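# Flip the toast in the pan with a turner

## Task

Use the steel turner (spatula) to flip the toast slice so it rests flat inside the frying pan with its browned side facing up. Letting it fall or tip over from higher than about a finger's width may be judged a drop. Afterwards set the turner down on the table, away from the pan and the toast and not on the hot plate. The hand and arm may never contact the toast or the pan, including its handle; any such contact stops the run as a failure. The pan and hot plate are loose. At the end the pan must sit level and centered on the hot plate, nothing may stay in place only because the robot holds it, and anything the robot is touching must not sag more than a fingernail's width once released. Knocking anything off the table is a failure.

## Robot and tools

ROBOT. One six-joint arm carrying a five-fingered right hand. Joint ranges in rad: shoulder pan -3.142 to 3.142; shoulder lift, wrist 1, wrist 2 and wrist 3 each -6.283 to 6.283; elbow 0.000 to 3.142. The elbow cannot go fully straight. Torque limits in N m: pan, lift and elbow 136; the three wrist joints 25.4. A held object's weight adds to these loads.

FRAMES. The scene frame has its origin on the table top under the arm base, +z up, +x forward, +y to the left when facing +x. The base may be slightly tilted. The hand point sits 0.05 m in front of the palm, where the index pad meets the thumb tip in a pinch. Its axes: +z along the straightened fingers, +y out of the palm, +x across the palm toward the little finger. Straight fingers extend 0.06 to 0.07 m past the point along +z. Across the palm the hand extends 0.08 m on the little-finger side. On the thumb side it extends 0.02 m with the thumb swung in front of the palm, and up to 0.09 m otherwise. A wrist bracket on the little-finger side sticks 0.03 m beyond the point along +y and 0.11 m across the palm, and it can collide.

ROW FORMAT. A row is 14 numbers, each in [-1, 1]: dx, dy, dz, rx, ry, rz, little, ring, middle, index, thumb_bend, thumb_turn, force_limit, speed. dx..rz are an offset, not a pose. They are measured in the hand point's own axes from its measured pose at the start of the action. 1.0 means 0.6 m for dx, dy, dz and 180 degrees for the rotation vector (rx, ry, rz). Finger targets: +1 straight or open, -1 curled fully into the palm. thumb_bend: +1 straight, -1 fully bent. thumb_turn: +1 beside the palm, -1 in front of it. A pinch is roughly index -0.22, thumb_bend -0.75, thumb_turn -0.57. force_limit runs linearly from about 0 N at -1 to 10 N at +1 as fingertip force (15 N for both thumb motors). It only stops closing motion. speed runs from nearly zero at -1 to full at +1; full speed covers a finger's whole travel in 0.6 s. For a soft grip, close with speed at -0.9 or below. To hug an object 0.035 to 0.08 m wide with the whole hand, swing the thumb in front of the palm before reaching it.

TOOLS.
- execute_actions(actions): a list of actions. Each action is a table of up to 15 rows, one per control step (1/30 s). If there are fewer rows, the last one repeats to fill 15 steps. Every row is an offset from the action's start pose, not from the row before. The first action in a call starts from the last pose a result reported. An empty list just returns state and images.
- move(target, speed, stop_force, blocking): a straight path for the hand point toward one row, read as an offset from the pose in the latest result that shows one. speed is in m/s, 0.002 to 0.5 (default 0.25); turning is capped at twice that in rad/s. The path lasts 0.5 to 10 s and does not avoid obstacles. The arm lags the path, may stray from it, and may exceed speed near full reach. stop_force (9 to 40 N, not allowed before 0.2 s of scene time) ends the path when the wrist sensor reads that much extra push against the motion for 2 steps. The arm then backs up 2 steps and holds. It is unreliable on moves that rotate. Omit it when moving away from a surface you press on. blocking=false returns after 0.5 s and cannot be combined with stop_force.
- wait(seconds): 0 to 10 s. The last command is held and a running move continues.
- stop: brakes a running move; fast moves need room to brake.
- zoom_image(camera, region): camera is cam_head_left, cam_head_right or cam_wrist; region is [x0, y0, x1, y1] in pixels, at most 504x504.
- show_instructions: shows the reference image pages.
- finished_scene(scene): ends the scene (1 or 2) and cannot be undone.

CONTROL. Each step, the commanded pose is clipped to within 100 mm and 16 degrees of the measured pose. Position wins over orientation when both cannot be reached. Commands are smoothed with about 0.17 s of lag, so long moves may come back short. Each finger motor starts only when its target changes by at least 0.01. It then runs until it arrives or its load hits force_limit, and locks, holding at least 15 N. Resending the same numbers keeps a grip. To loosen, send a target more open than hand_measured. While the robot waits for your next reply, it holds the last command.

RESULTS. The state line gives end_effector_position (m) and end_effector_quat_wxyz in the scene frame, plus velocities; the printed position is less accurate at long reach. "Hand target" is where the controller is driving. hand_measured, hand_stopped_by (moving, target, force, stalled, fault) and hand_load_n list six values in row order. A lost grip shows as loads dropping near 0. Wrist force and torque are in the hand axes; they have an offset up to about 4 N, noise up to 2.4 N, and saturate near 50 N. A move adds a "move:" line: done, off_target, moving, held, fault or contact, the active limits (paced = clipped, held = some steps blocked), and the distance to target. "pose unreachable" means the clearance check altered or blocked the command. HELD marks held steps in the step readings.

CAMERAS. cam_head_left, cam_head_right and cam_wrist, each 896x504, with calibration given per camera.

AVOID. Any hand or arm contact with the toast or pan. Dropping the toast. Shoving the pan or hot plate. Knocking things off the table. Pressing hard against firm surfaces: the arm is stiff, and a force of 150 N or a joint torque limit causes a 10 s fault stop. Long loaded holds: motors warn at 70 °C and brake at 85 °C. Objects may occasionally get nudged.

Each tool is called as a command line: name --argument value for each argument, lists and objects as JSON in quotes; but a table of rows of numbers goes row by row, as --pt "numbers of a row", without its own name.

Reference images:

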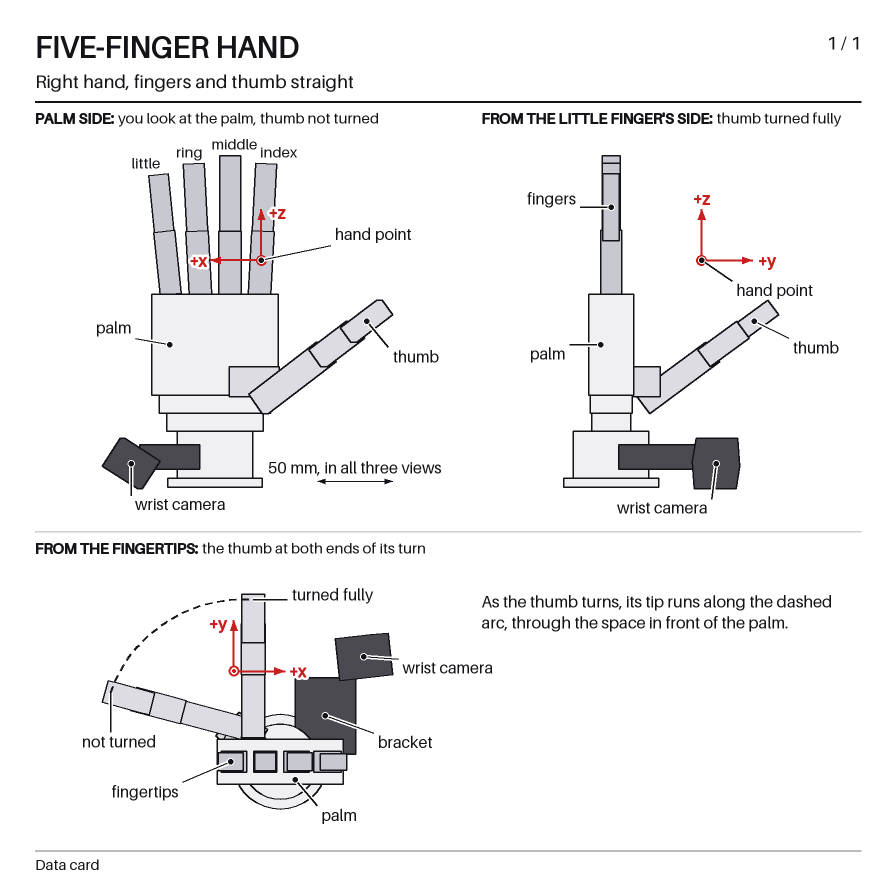

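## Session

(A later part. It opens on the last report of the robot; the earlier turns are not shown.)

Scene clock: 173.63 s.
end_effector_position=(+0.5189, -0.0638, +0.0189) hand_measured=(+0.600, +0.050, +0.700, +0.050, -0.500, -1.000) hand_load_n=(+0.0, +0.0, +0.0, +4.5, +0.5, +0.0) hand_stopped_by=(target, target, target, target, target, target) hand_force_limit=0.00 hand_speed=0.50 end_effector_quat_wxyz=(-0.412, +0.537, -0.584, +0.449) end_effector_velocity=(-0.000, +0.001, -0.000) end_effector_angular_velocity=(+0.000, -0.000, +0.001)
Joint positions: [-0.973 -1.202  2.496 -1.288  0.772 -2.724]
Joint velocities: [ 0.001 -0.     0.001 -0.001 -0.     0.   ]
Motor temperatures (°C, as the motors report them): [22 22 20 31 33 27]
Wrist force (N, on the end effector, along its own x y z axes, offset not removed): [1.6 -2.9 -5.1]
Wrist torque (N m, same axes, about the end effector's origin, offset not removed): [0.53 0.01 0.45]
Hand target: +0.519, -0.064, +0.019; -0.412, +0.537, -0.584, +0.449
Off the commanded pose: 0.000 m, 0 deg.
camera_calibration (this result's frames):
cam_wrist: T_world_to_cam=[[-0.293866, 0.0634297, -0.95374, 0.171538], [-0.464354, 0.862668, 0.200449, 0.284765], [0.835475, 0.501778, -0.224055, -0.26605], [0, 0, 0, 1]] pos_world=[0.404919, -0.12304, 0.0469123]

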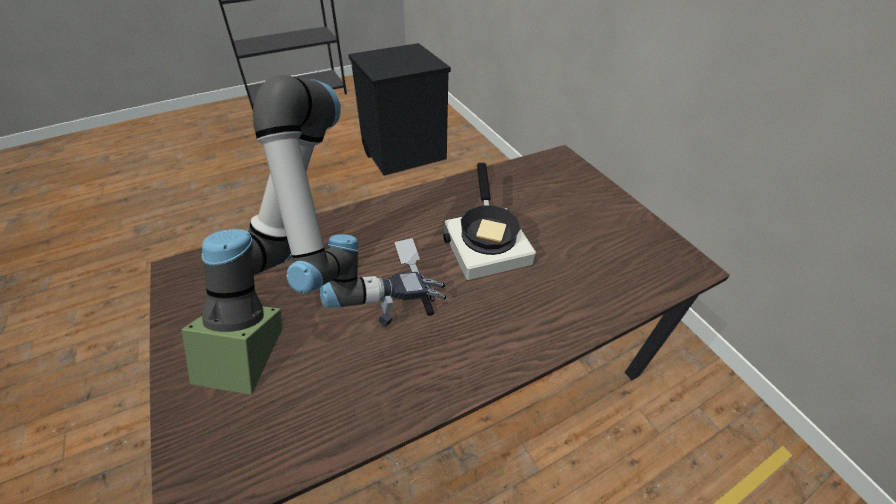

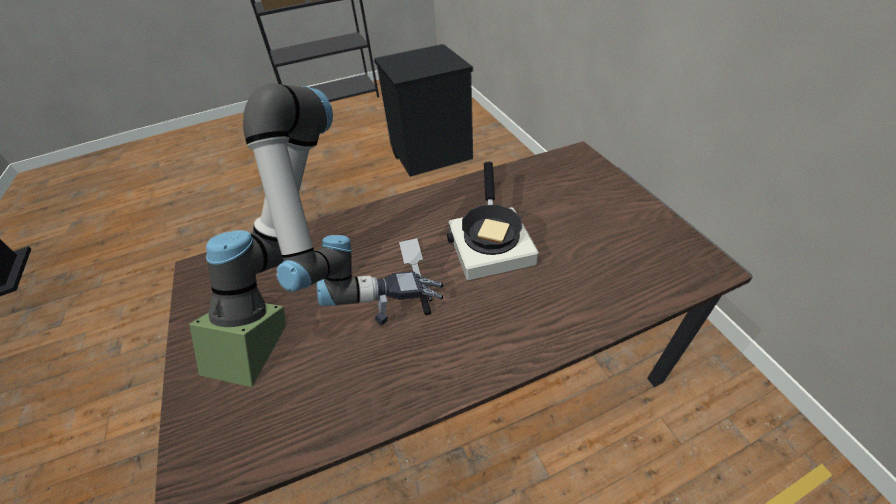

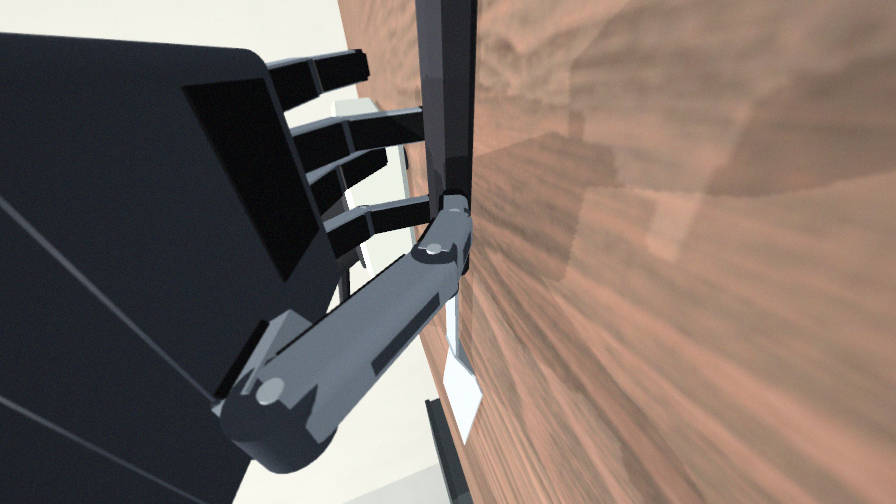

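execute_actions --actions '[[[0,0.0009,-0.0032,0,0,0,0.6,0.2,0.7,0.2,-0.5,-1,0,0.0]],[[0,0.002,0.0005,0,0,0,0.6,0.2,0.7,0.2,-0.62,-1,0,-0.5],[0,0.004,0.001,0,0,0,0.6,0.2,0.7,0.2,-0.62,-1,0,-0.5],[0,0.006,0.0016,0,0,0,0.6,0.2,0.7,0.2,-0.62,-1,0,-0.5],[0,0.008,0.0021,0,0,0,0.6,0.2,0.7,0.2,-0.62,-1,0,-0.5]]]'

Scene clock: 180.87 s.
end_effector_position=(+0.5169, -0.0636, +0.0139) hand_measured=(+0.600, +0.200, +0.700, +0.200, -0.620, -1.000) hand_load_n=(+0.0, +0.0, +0.0, +0.0, +0.0, +0.0) hand_stopped_by=(target, target, target, target, target, target) hand_force_limit=0.00 hand_speed=-0.50 end_effector_quat_wxyz=(-0.412, +0.537, -0.584, +0.449) end_effector_velocity=(+0.000, +0.000, -0.001) end_effector_angular_velocity=(-0.000, -0.001, +0.001)
Joint positions: [-0.969 -1.185  2.501 -1.31   0.776 -2.724]
Joint velocities: [ 0.003  0.003 -0.    -0.004  0.002  0.   ]
Motor temperatures (°C, as the motors report them): [22 22 20 31 33 27]
Wrist force (N, on the end effector, along its own x y z axes, offset not removed): [0.7 1.4 -0.2]
Wrist torque (N m, same axes, about the end effector's origin, offset not removed): [0.24 0.01 0.39]
Hand target: +0.517, -0.064, +0.014; -0.412, +0.537, -0.584, +0.448
Off the commanded pose: 0.000 m, 0 deg.
Step readings (end_effector_position; steps 1 to 15: 1st action; 16 to 30: 2nd action):
0: (+0.5189, -0.0638, +0.0189)
1: (+0.5189, -0.0638, +0.0189)
2: (+0.5186, -0.0638, +0.0189)
4: (+0.5178, -0.0637, +0.0187)
8: (+0.5171, -0.0636, +0.0187)
15: (+0.5169, -0.0636, +0.0188)
16: (+0.5169, -0.0636, +0.0188)
17: (+0.5169, -0.0636, +0.0186)
19: (+0.5168, -0.0636, +0.0174)
23: (+0.5168, -0.0636, +0.0148)
30: end_effector_position above
camera_calibration (this result's frames):
cam_wrist: T_world_to_cam=[[-0.2939, 0.0634302, -0.953729, 0.166259], [-0.464344, 0.862669, 0.200466, 0.284677], [0.835468, 0.501776, -0.224085, -0.265562], [0, 0, 0, 1]] pos_world=[0.402921, -0.122875, 0.0419899]

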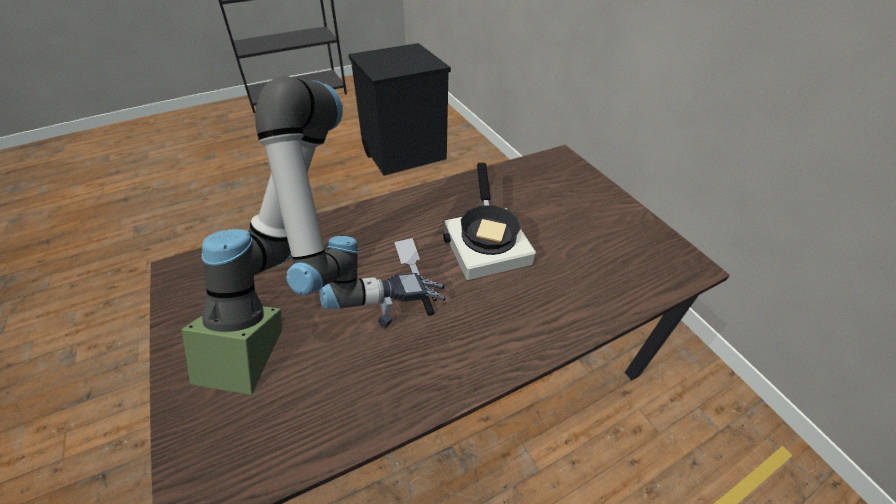

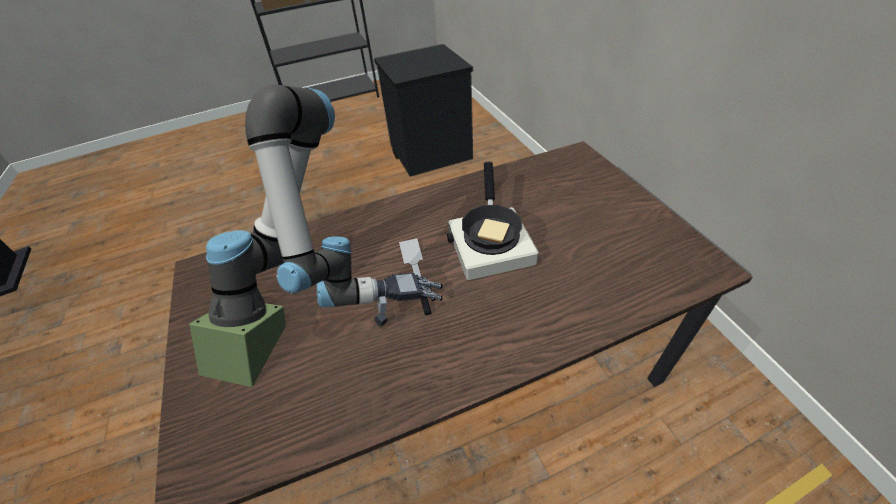

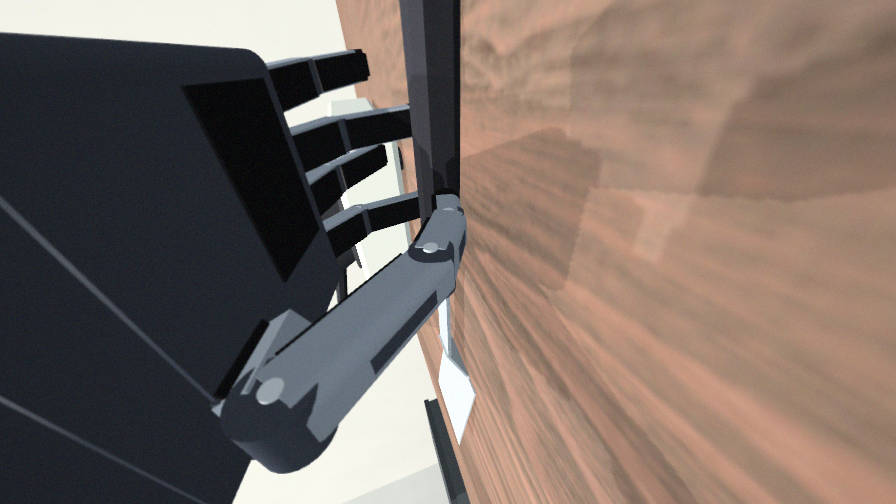

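execute_actions --actions '[[[0,0,0,0,0,0,0.6,-0.3,0.7,-0.3,-0.62,-1,-0.4,-0.85]],[[0,0,0,0,0,0,0.6,-0.3,0.7,-0.3,-0.62,-1,-0.4,-0.85]]]'

Scene clock: 184.57 s.
end_effector_position=(+0.5169, -0.0636, +0.0139) hand_measured=(+0.600, +0.036, +0.700, +0.086, -0.620, -1.000) hand_load_n=(+0.0, +5.0, +0.0, +2.5, +1.5, +0.0) hand_stopped_by=(target, force, target, force, target, target) hand_force_limit=-0.40 hand_speed=-0.85 end_effector_quat_wxyz=(-0.412, +0.537, -0.584, +0.448) end_effector_velocity=(-0.000, +0.000, -0.000) end_effector_angular_velocity=(-0.002, +0.000, +0.001)
Joint positions: [-0.969 -1.185  2.501 -1.31   0.776 -2.723]
Joint velocities: [ 0.001  0.     0.    -0.     0.    -0.002]
Motor temperatures (°C, as the motors report them): [22 22 20 31 33 27]
Wrist force (N, on the end effector, along its own x y z axes, offset not removed): [0.2 -2.3 -0.6]
Wrist torque (N m, same axes, about the end effector's origin, offset not removed): [0.36 -0.12 0.22]
Hand target: +0.517, -0.064, +0.014; -0.412, +0.537, -0.584, +0.448
Off the commanded pose: 0.000 m, 0 deg.
Step readings (end_effector_position; steps 1 to 15: 1st action; 16 to 30: 2nd action):
0: (+0.5169, -0.0636, +0.0138)
1: (+0.5169, -0.0636, +0.0138)
2: (+0.5169, -0.0636, +0.0138)
4: (+0.5169, -0.0636, +0.0138)
8: (+0.5169, -0.0636, +0.0139)
15: (+0.5169, -0.0636, +0.0139)
16: (+0.5169, -0.0636, +0.0139)
17: (+0.5169, -0.0636, +0.0139)
19: (+0.5169, -0.0636, +0.0139)
23: (+0.5169, -0.0636, +0.0139)
30: end_effector_position above
camera_calibration (this result's frames):
cam_wrist: T_world_to_cam=[[-0.293901, 0.0635041, -0.953724, 0.166256], [-0.464367, 0.86264, 0.200539, 0.284669], [0.835455, 0.501817, -0.224041, -0.265582], [0, 0, 0, 1]] pos_world=[0.402936, -0.122851, 0.0419741]

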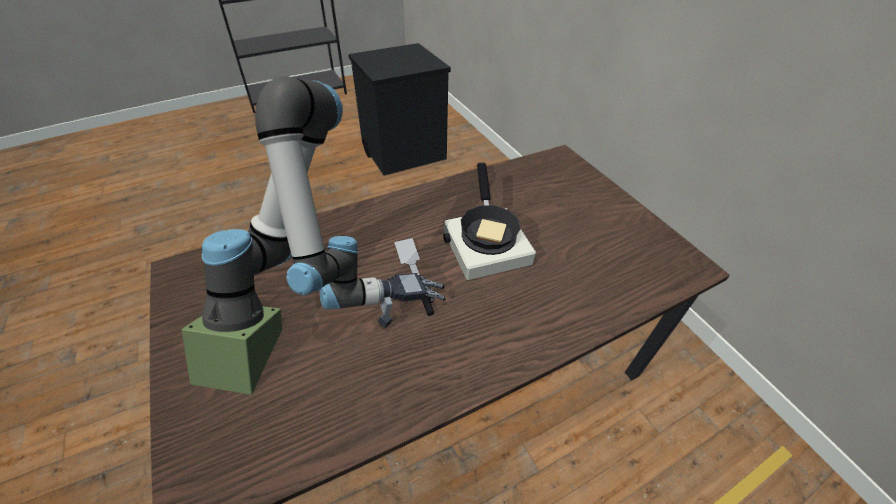

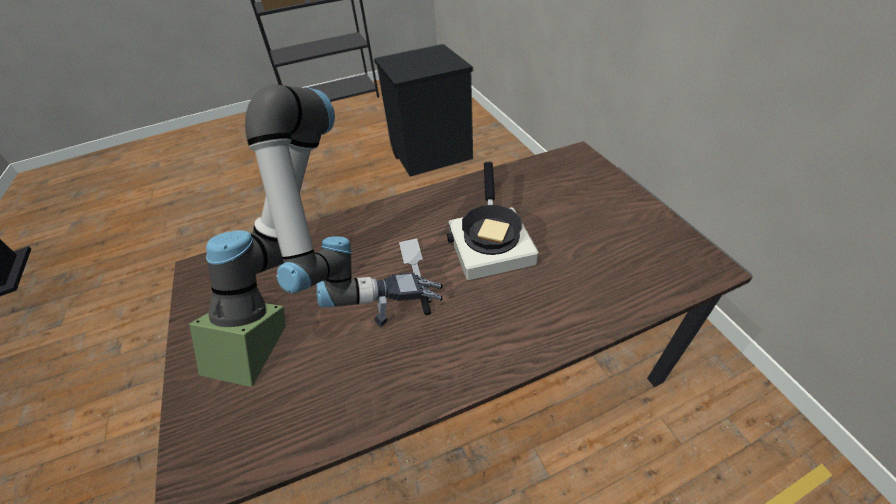

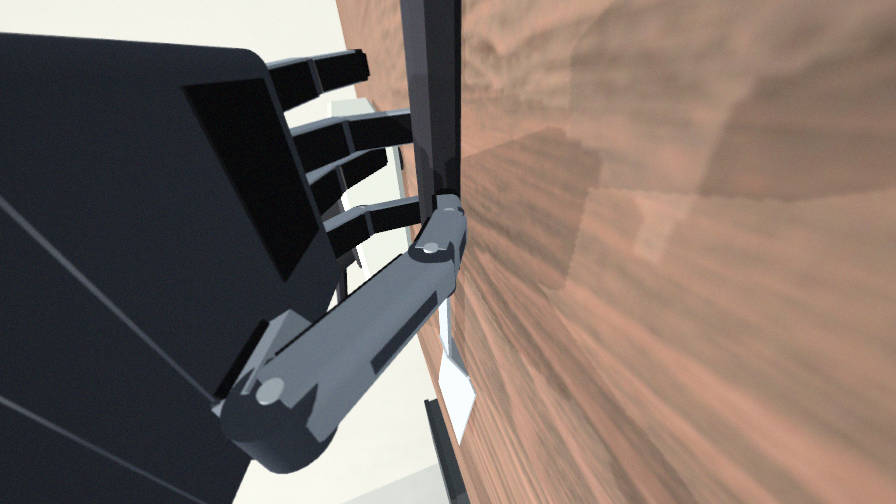

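execute_actions --actions '[[[0,0,0,0,0,0,0.6,-0.3,0.7,-0.35,-0.62,-1,0.8,-0.9]]]'

Scene clock: 186.63 s.
end_effector_position=(+0.5169, -0.0636, +0.0139) hand_measured=(+0.600, +0.036, +0.700, +0.066, -0.618, -1.000) hand_load_n=(+0.0, +3.5, +0.0, +9.0, +2.5, +0.0) hand_stopped_by=(target, force, target, force, target, target) hand_force_limit=0.80 hand_speed=-0.90 end_effector_quat_wxyz=(-0.412, +0.537, -0.584, +0.448) end_effector_velocity=(-0.001, +0.000, -0.000) end_effector_angular_velocity=(+0.000, +0.001, +0.000)
Joint positions: [-0.969 -1.185  2.501 -1.31   0.776 -2.723]
Joint velocities: [ 0.     0.     0.002 -0.001 -0.    -0.001]
Motor temperatures (°C, as the motors report them): [22 22 20 31 33 27]
Wrist force (N, on the end effector, along its own x y z axes, offset not removed): [-1.1 -5.4 -0.9]
Wrist torque (N m, same axes, about the end effector's origin, offset not removed): [0.41 0.23 0.21]
Hand target: +0.517, -0.064, +0.014; -0.412, +0.537, -0.584, +0.448
Off the commanded pose: 0.000 m, 0 deg.
Step readings (end_effector_position):
0: (+0.5169, -0.0636, +0.0139)
1: (+0.5169, -0.0636, +0.0139)
2: (+0.5169, -0.0636, +0.0139)
4: (+0.5169, -0.0636, +0.0139)
8: (+0.5169, -0.0636, +0.0139)
15: end_effector_position above
camera_calibration (this result's frames):
cam_wrist: T_world_to_cam=[[-0.2939, 0.0635039, -0.953724, 0.166256], [-0.464367, 0.86264, 0.200539, 0.284669], [0.835455, 0.501817, -0.224041, -0.265582], [0, 0, 0, 1]] pos_world=[0.402936, -0.122851, 0.0419742]

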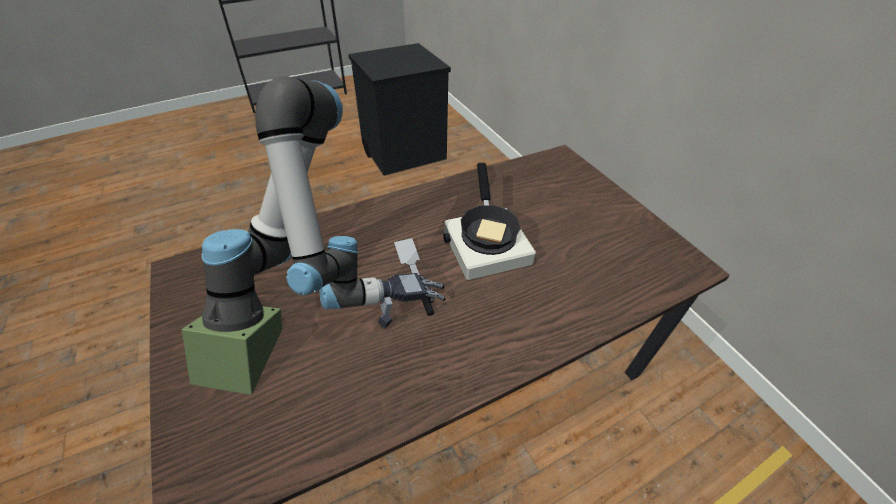

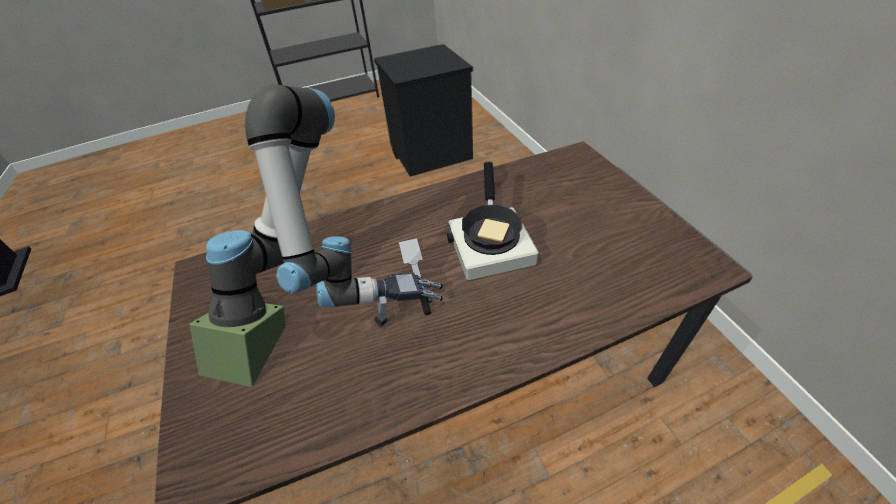

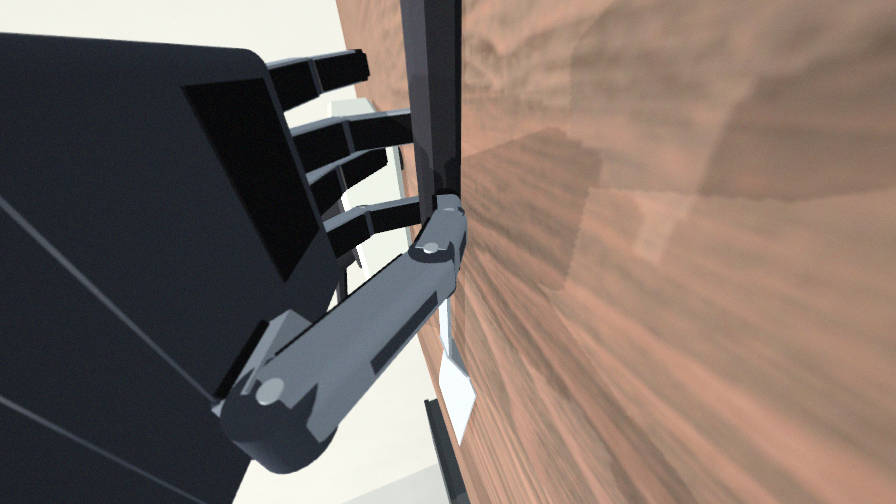

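move --target '[0, -0.0193, -0.0052, 0, 0, 0, 0.6, -0.3, 0.7, -0.35, -0.62, -1, 0.8, -0.9]' --speed 0.02

Scene clock: 189.63 s.
end_effector_position=(+0.5169, -0.0636, +0.0258) hand_measured=(+0.600, +0.036, +0.700, +0.066, -0.616, -1.000) hand_load_n=(+0.0, +4.0, +0.0, +4.5, +6.0, +0.5) hand_stopped_by=(target, force, target, force, target, target) hand_force_limit=0.80 hand_speed=-0.90 end_effector_quat_wxyz=(-0.412, +0.537, -0.584, +0.448) end_effector_velocity=(+0.000, -0.000, +0.002) end_effector_angular_velocity=(+0.003, -0.000, -0.000)
Joint positions: [-0.99  -1.226  2.503 -1.27   0.755 -2.723]
Joint velocities: [-0.003 -0.005 -0.001  0.007 -0.003  0.003]
Motor temperatures (°C, as the motors report them): [22 22 20 31 33 27]
Wrist force (N, on the end effector, along its own x y z axes, offset not removed): [0.5 2.1 -0.3]
Wrist torque (N m, same axes, about the end effector's origin, offset not removed): [0.24 0.06 0.27]
Hand target: +0.517, -0.064, +0.026; -0.412, +0.537, -0.584, +0.448
Off the commanded pose: 0.000 m, 0 deg.
move: done
camera_calibration (this result's frames):
cam_wrist: T_world_to_cam=[[-0.293857, 0.063676, -0.953726, 0.177553], [-0.464337, 0.862627, 0.200662, 0.282237], [0.835488, 0.501816, -0.223922, -0.262933], [0, 0, 0, 1]] pos_world=[0.402905, -0.122828, 0.0538267]

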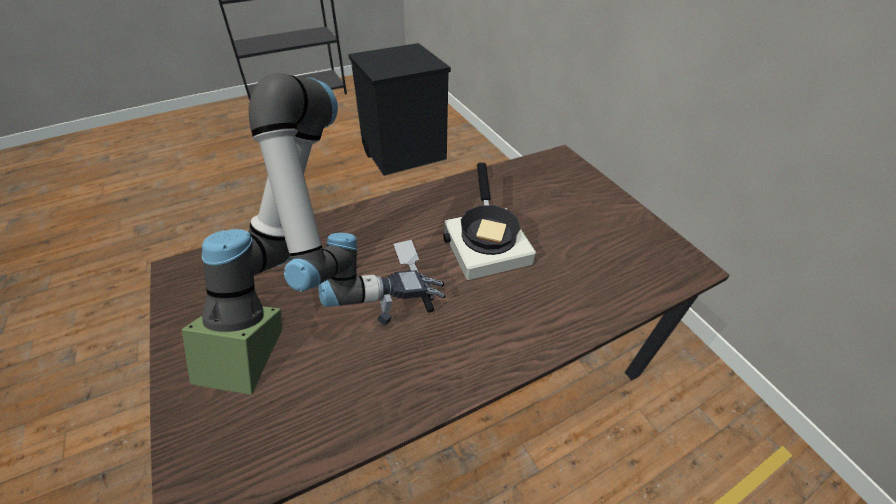

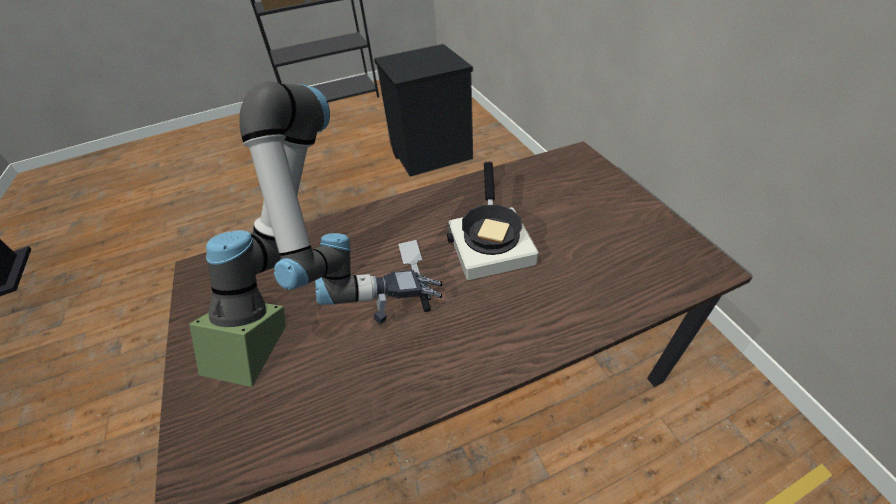

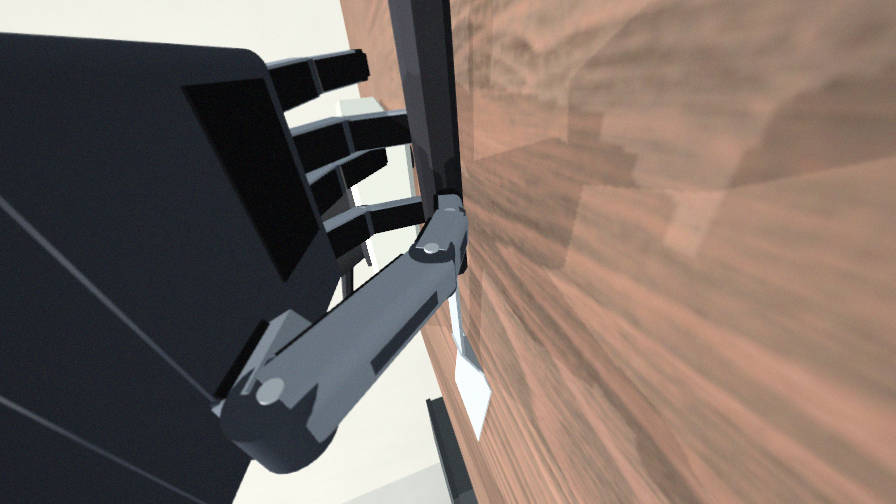

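move --target '[0, -0.0322, -0.0086, 0, 0, 0, 0.6, -0.3, 0.3, -0.35, -0.62, -1, 0.8, -0.5]' --speed 0.025

Scene clock: 214.37 s.
end_effector_position=(+0.5169, -0.0636, +0.0456) hand_measured=(+0.600, +0.036, +0.300, +0.066, -0.616, -1.000) hand_load_n=(+0.0, +3.5, +0.0, +4.0, +6.5, +0.5) hand_stopped_by=(target, force, target, force, target, target) hand_force_limit=0.80 hand_speed=-0.50 end_effector_quat_wxyz=(-0.412, +0.537, -0.584, +0.448) end_effector_velocity=(+0.000, +0.001, +0.002) end_effector_angular_velocity=(+0.000, +0.001, +0.002)
Joint positions: [-1.026 -1.294  2.503 -1.202  0.719 -2.724]
Joint velocities: [-0.002 -0.008 -0.001  0.009 -0.004 -0.   ]
Motor temperatures (°C, as the motors report them): [22 22 20 31 33 27]
Wrist force (N, on the end effector, along its own x y z axes, offset not removed): [1.4 5.4 -0.1]
Wrist torque (N m, same axes, about the end effector's origin, offset not removed): [0.76 -0.09 0.36]
Hand target: +0.517, -0.064, +0.046; -0.412, +0.537, -0.584, +0.448
Off the commanded pose: 0.000 m, 0 deg.
move: done
camera_calibration (this result's frames):
cam_wrist: T_world_to_cam=[[-0.293805, 0.0638904, -0.953728, 0.19646], [-0.464294, 0.862615, 0.200817, 0.278196], [0.83553, 0.501811, -0.223777, -0.258528], [0, 0, 0, 1]] pos_world=[0.402893, -0.122796, 0.0736504]

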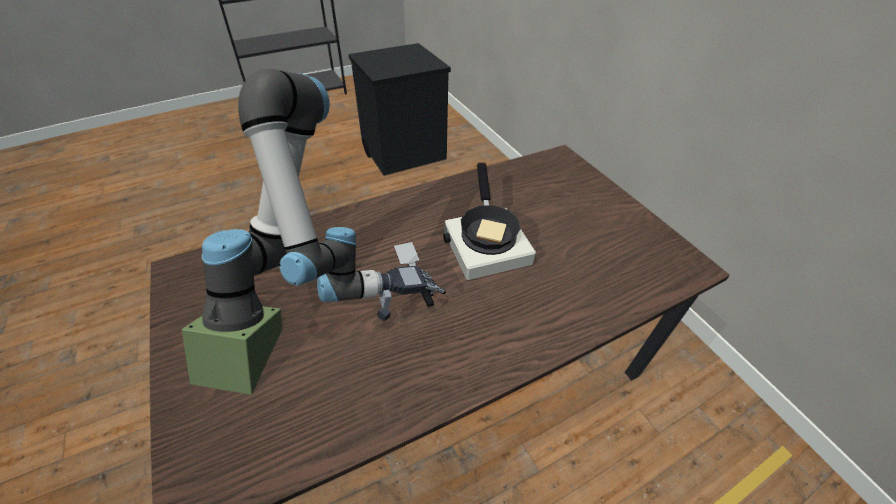

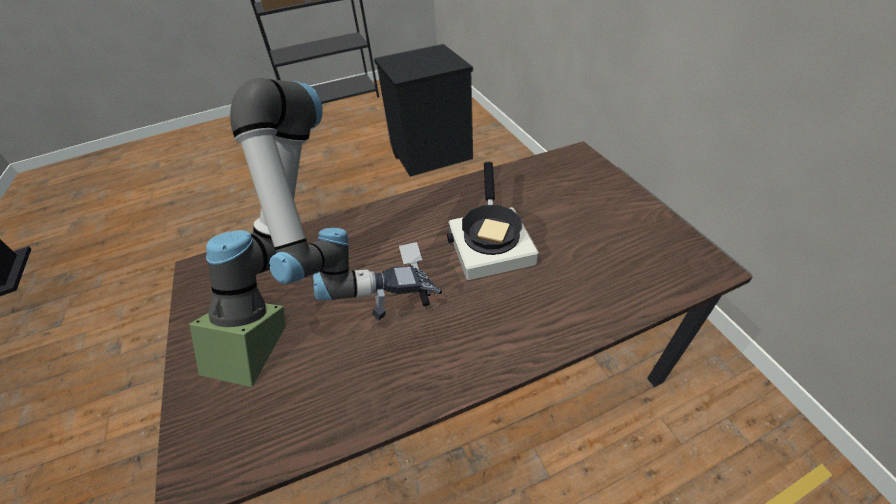

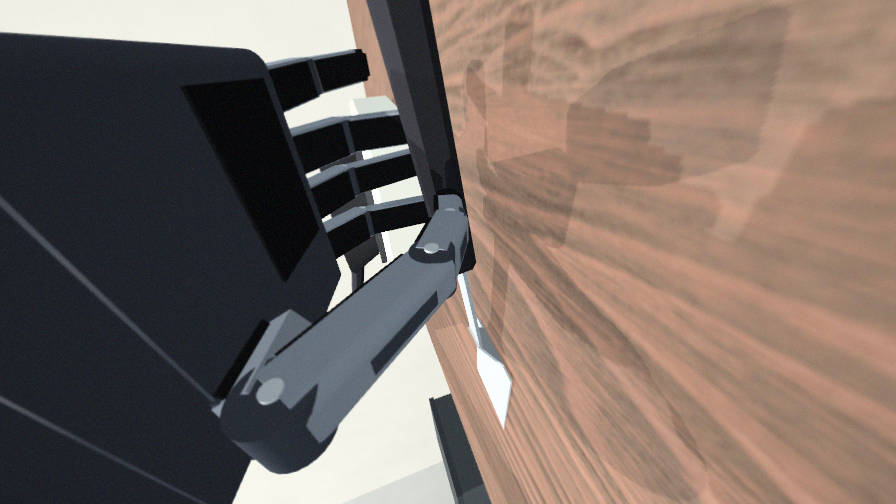

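execute_actions --actions '[[[0,0,0,0,0,0,0.35,-0.3,-0.3,-0.35,-0.62,-1,0.6,-0.8]],[[0,0,0,0,0,0,0.35,-0.3,-0.3,-0.35,-0.62,-1,0.6,-0.88]],[[0,0,0,0,0,0,-0.3,-0.3,-0.3,-0.35,-0.62,-1,-0.6,-0.88]],[[0,0,0,0,0,0,-0.3,-0.3,-0.3,-0.35,-0.62,-1,-0.6,-0.88]]]'

Scene clock: 219.37 s.
end_effector_position=(+0.5169, -0.0636, +0.0457) hand_measured=(+0.162, +0.036, +0.050, +0.066, -0.616, -1.000) hand_load_n=(+0.0, +2.5, +3.5, +3.5, +7.5, +0.5) hand_stopped_by=(moving, force, force, force, target, target) hand_force_limit=-0.60 hand_speed=-0.88 end_effector_quat_wxyz=(-0.412, +0.537, -0.584, +0.448) end_effector_velocity=(-0.000, -0.000, -0.000) end_effector_angular_velocity=(-0.001, +0.001, +0.001)
Joint positions: [-1.026 -1.294  2.503 -1.202  0.719 -2.724]
Joint velocities: [-0.001  0.     0.    -0.    -0.001 -0.002]
Motor temperatures (°C, as the motors report them): [22 22 20 31 33 27]
Wrist force (N, on the end effector, along its own x y z axes, offset not removed): [2.4 3.0 -2.1]
Wrist torque (N m, same axes, about the end effector's origin, offset not removed): [0.51 -0.07 0.38]
Hand target: +0.517, -0.064, +0.046; -0.412, +0.537, -0.584, +0.448
Off the commanded pose: 0.000 m, 0 deg.
Step readings (end_effector_position; steps 1 to 15: 1st action; 16 to 30: 2nd action; 31 to 45: 3rd action; 46 to 60: 4th action):
0: (+0.5169, -0.0636, +0.0458)
1: (+0.5169, -0.0636, +0.0458)
2: (+0.5169, -0.0636, +0.0458)
4: (+0.5169, -0.0636, +0.0458)
8: (+0.5169, -0.0636, +0.0457)
15: (+0.5169, -0.0636, +0.0457)
16: (+0.5169, -0.0636, +0.0457)
17: (+0.5169, -0.0636, +0.0457)
19: (+0.5169, -0.0636, +0.0457)
23: (+0.5169, -0.0636, +0.0457)
30: (+0.5169, -0.0636, +0.0457)
31: (+0.5169, -0.0636, +0.0457)
32: (+0.5169, -0.0636, +0.0457)
34: (+0.5169, -0.0636, +0.0457)
38: (+0.5169, -0.0636, +0.0457)
45: (+0.5169, -0.0636, +0.0457)
46: (+0.5169, -0.0636, +0.0457)
47: (+0.5169, -0.0636, +0.0457)
49: (+0.5169, -0.0636, +0.0457)
53: (+0.5169, -0.0636, +0.0457)
60: end_effector_position above
camera_calibration (this result's frames):
cam_wrist: T_world_to_cam=[[-0.29376, 0.0638028, -0.953747, 0.196469], [-0.464304, 0.862633, 0.200716, 0.278241], [0.83554, 0.501791, -0.223783, -0.258527], [0, 0, 0, 1]] pos_world=[0.402913, -0.122829, 0.0736799]

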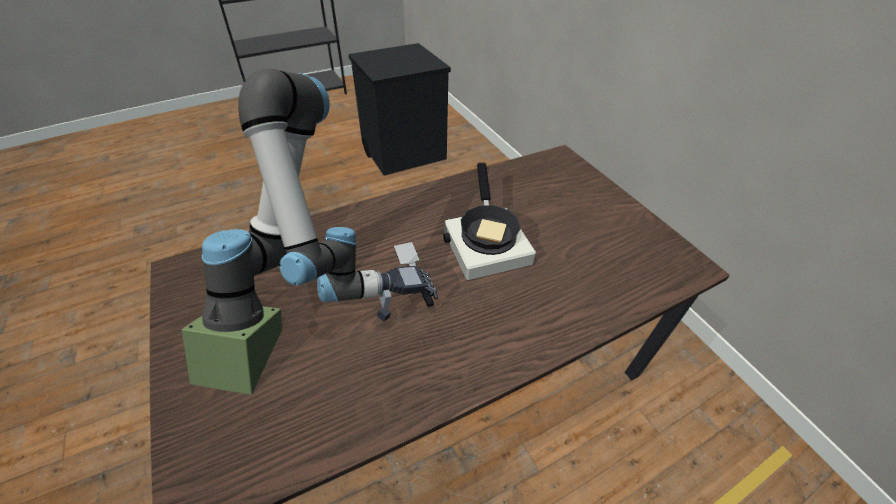

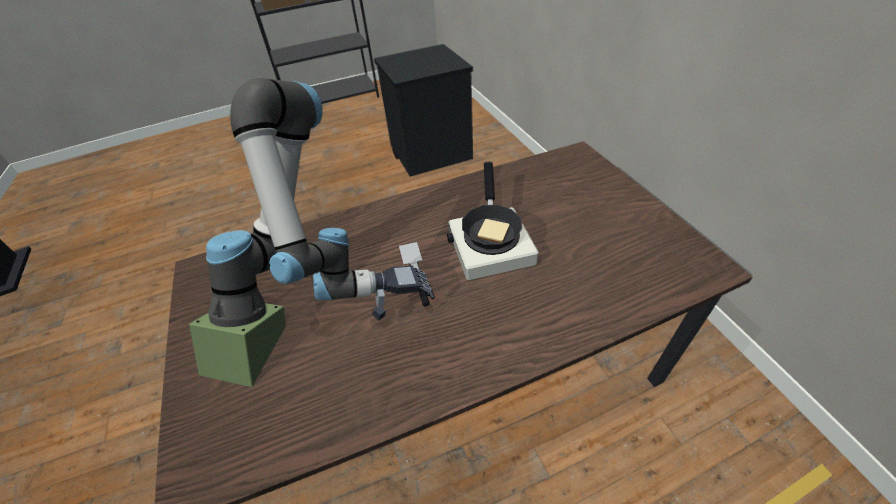

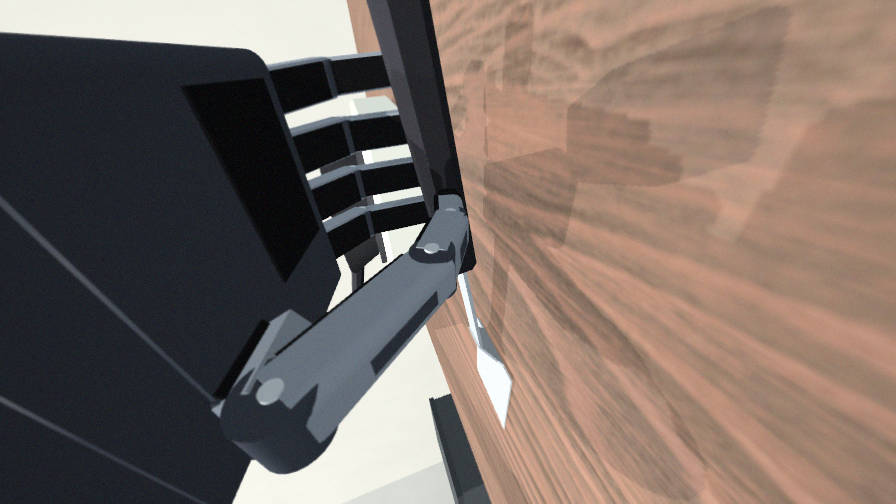

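wait --seconds 0.3

zoom_image --camera "cam_head_right" --region '[375, 235, 455, 320]'

zoom_image --camera "cam_wrist" --region '[340, 0, 560, 440]'

Scene clock: 221.80 s.
end_effector_position=(+0.5169, -0.0636, +0.0457) hand_measured=(+0.010, +0.036, +0.050, +0.066, -0.616, -1.000) hand_load_n=(+1.5, +0.5, +3.0, +4.0, +7.5, +1.5) hand_stopped_by=(force, force, force, force, target, target) hand_force_limit=-0.60 hand_speed=-0.88 end_effector_quat_wxyz=(-0.412, +0.537, -0.584, +0.448) end_effector_velocity=(+0.000, +0.000, +0.000) end_effector_angular_velocity=(-0.000, -0.000, +0.001)
Joint positions: [-1.026 -1.294  2.503 -1.202  0.719 -2.724]
Joint velocities: [ 0.    -0.001 -0.     0.    -0.     0.   ]
Motor temperatures (°C, as the motors report them): [22 22 20 31 33 27]
Wrist force (N, on the end effector, along its own x y z axes, offset not removed): [1.4 3.7 -0.9]
Wrist torque (N m, same axes, about the end effector's origin, offset not removed): [0.56 -0.08 0.33]
Hand target: +0.517, -0.064, +0.046; -0.412, +0.537, -0.584, +0.448
Off the commanded pose: 0.000 m, 0 deg.
wait: 0.30 s; at rest from the start
camera_calibration (this result's frames):
cam_wrist: T_world_to_cam=[[-0.29376, 0.0638026, -0.953747, 0.196469], [-0.464304, 0.862633, 0.200716, 0.278242], [0.83554, 0.501791, -0.223783, -0.258527], [0, 0, 0, 1]] pos_world=[0.402913, -0.122829, 0.0736799]

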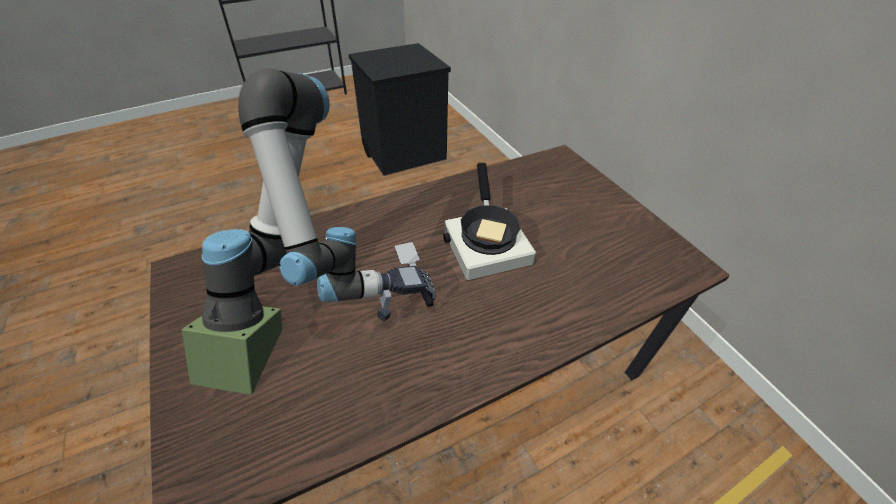

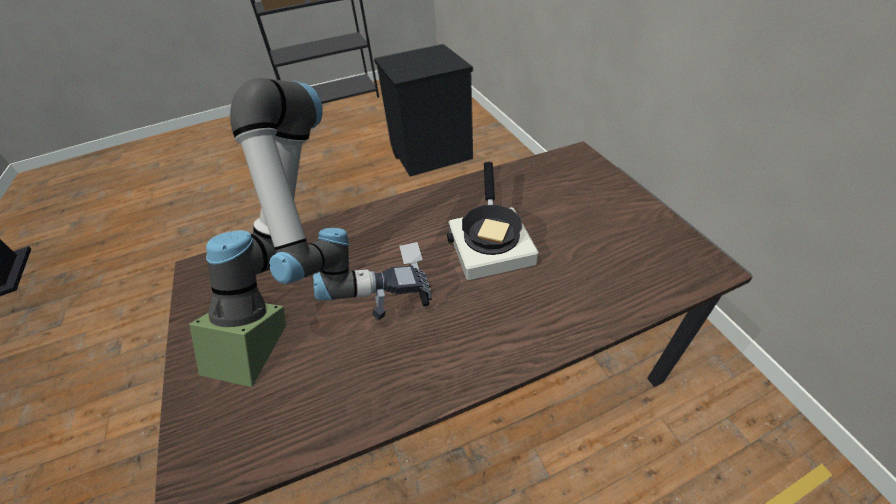

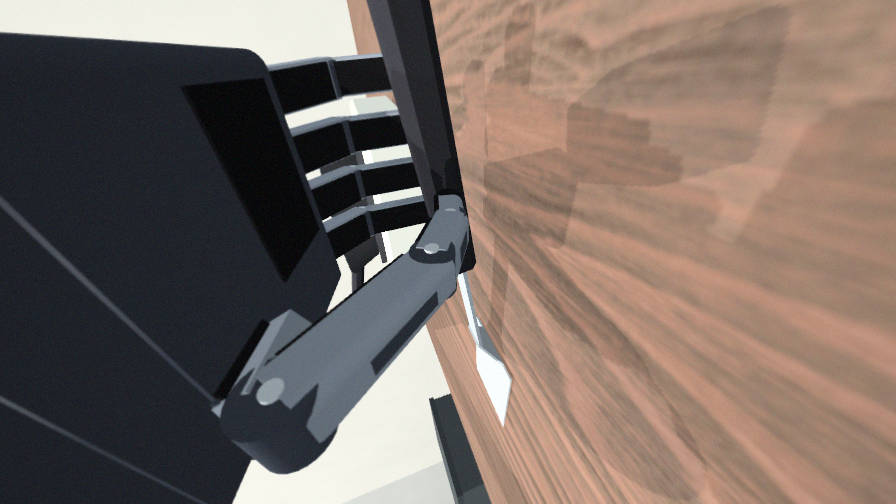

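Region (375, 235, 455, 320) of cam_head_right's 896x504 image, scaled by 5.929, with more detail than that image has; it fills the left 474 columns of this view, and the rest is white.

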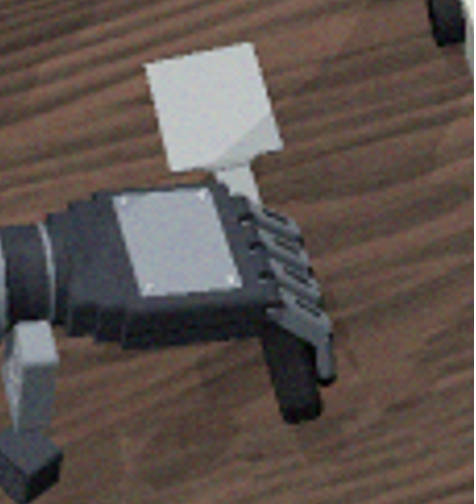

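Region (340, 0, 560, 440) of cam_wrist's 896x504 image, scaled by 1.145, with more detail than that image has.

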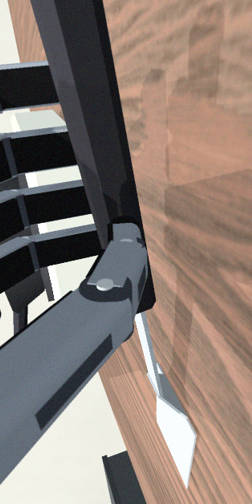

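move --target '[0, 0, 0, 0, 0, -0.105, 0.3, -0.3, -0.3, -0.35, -0.62, -1, 0.0, 0.0]' --speed 0.1

Scene clock: 272.27 s.
end_effector_position=(+0.5169, -0.0636, +0.0457) hand_measured=(+0.300, +0.036, +0.050, +0.066, -0.616, -1.000) hand_load_n=(+0.0, +1.0, +2.5, +6.0, +7.5, +1.5) hand_stopped_by=(target, force, force, force, target, target) hand_force_limit=0.00 hand_speed=0.00 end_effector_quat_wxyz=(-0.333, +0.625, -0.488, +0.510) end_effector_velocity=(+0.000, -0.000, +0.000) end_effector_angular_velocity=(-0.008, +0.001, +0.002)
Joint positions: [-0.981 -1.358  2.511 -1.147  0.764 -3.052]
Joint velocities: [ 0.002 -0.002 -0.001  0.004  0.002 -0.009]
Motor temperatures (°C, as the motors report them): [22 22 20 31 33 27]
Wrist force (N, on the end effector, along its own x y z axes, offset not removed): [0.5 4.1 -0.8]
Wrist torque (N m, same axes, about the end effector's origin, offset not removed): [0.76 0.13 0.51]
Hand target: +0.517, -0.064, +0.046; -0.333, +0.626, -0.488, +0.510
Off the commanded pose: 0.000 m, 0 deg.
move: done
camera_calibration (this result's frames):
cam_wrist: T_world_to_cam=[[-0.310422, -0.260527, -0.914201, 0.182674], [-0.535547, 0.842495, -0.0582441, 0.32557], [0.785384, 0.471517, -0.401053, -0.226447], [0, 0, 0, 1]] pos_world=[0.408912, -0.119926, 0.0951463]

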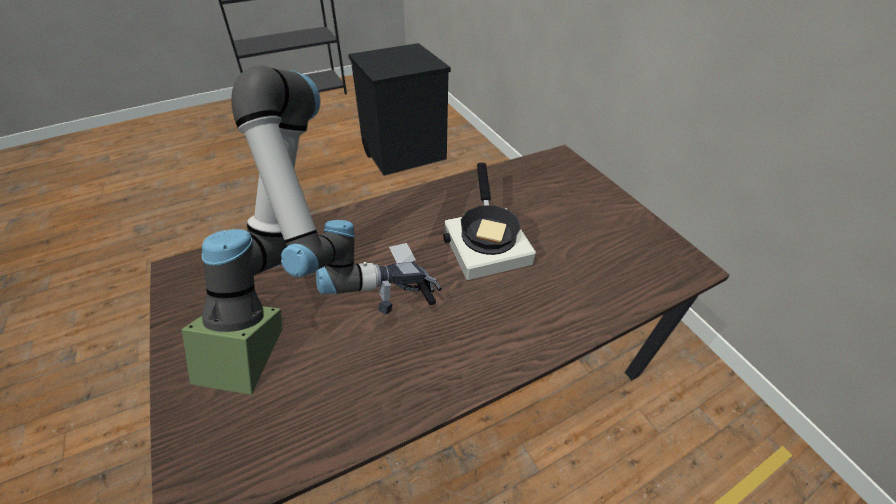

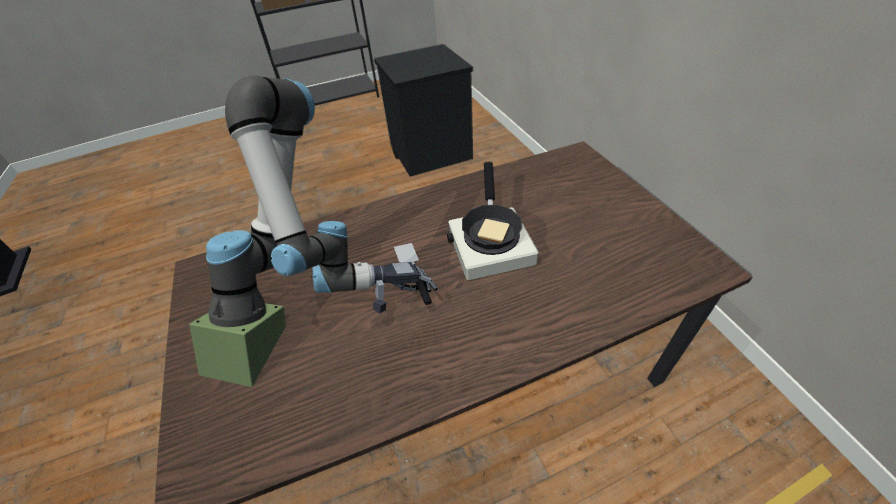

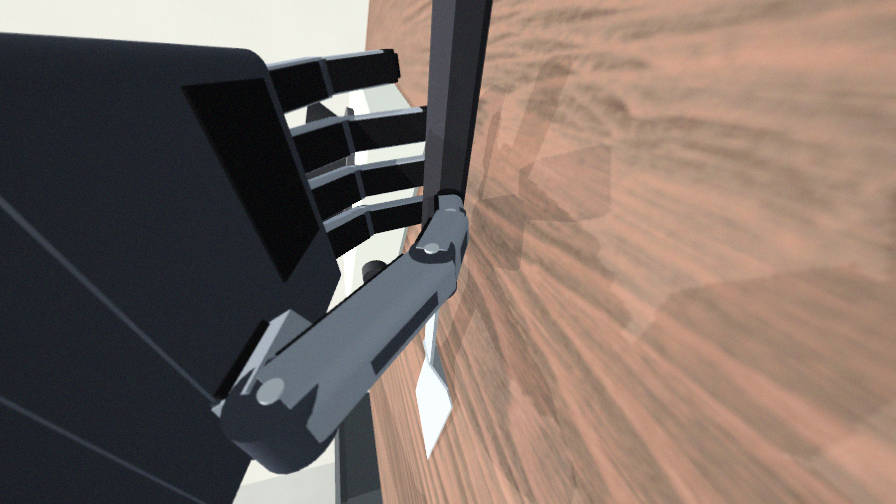

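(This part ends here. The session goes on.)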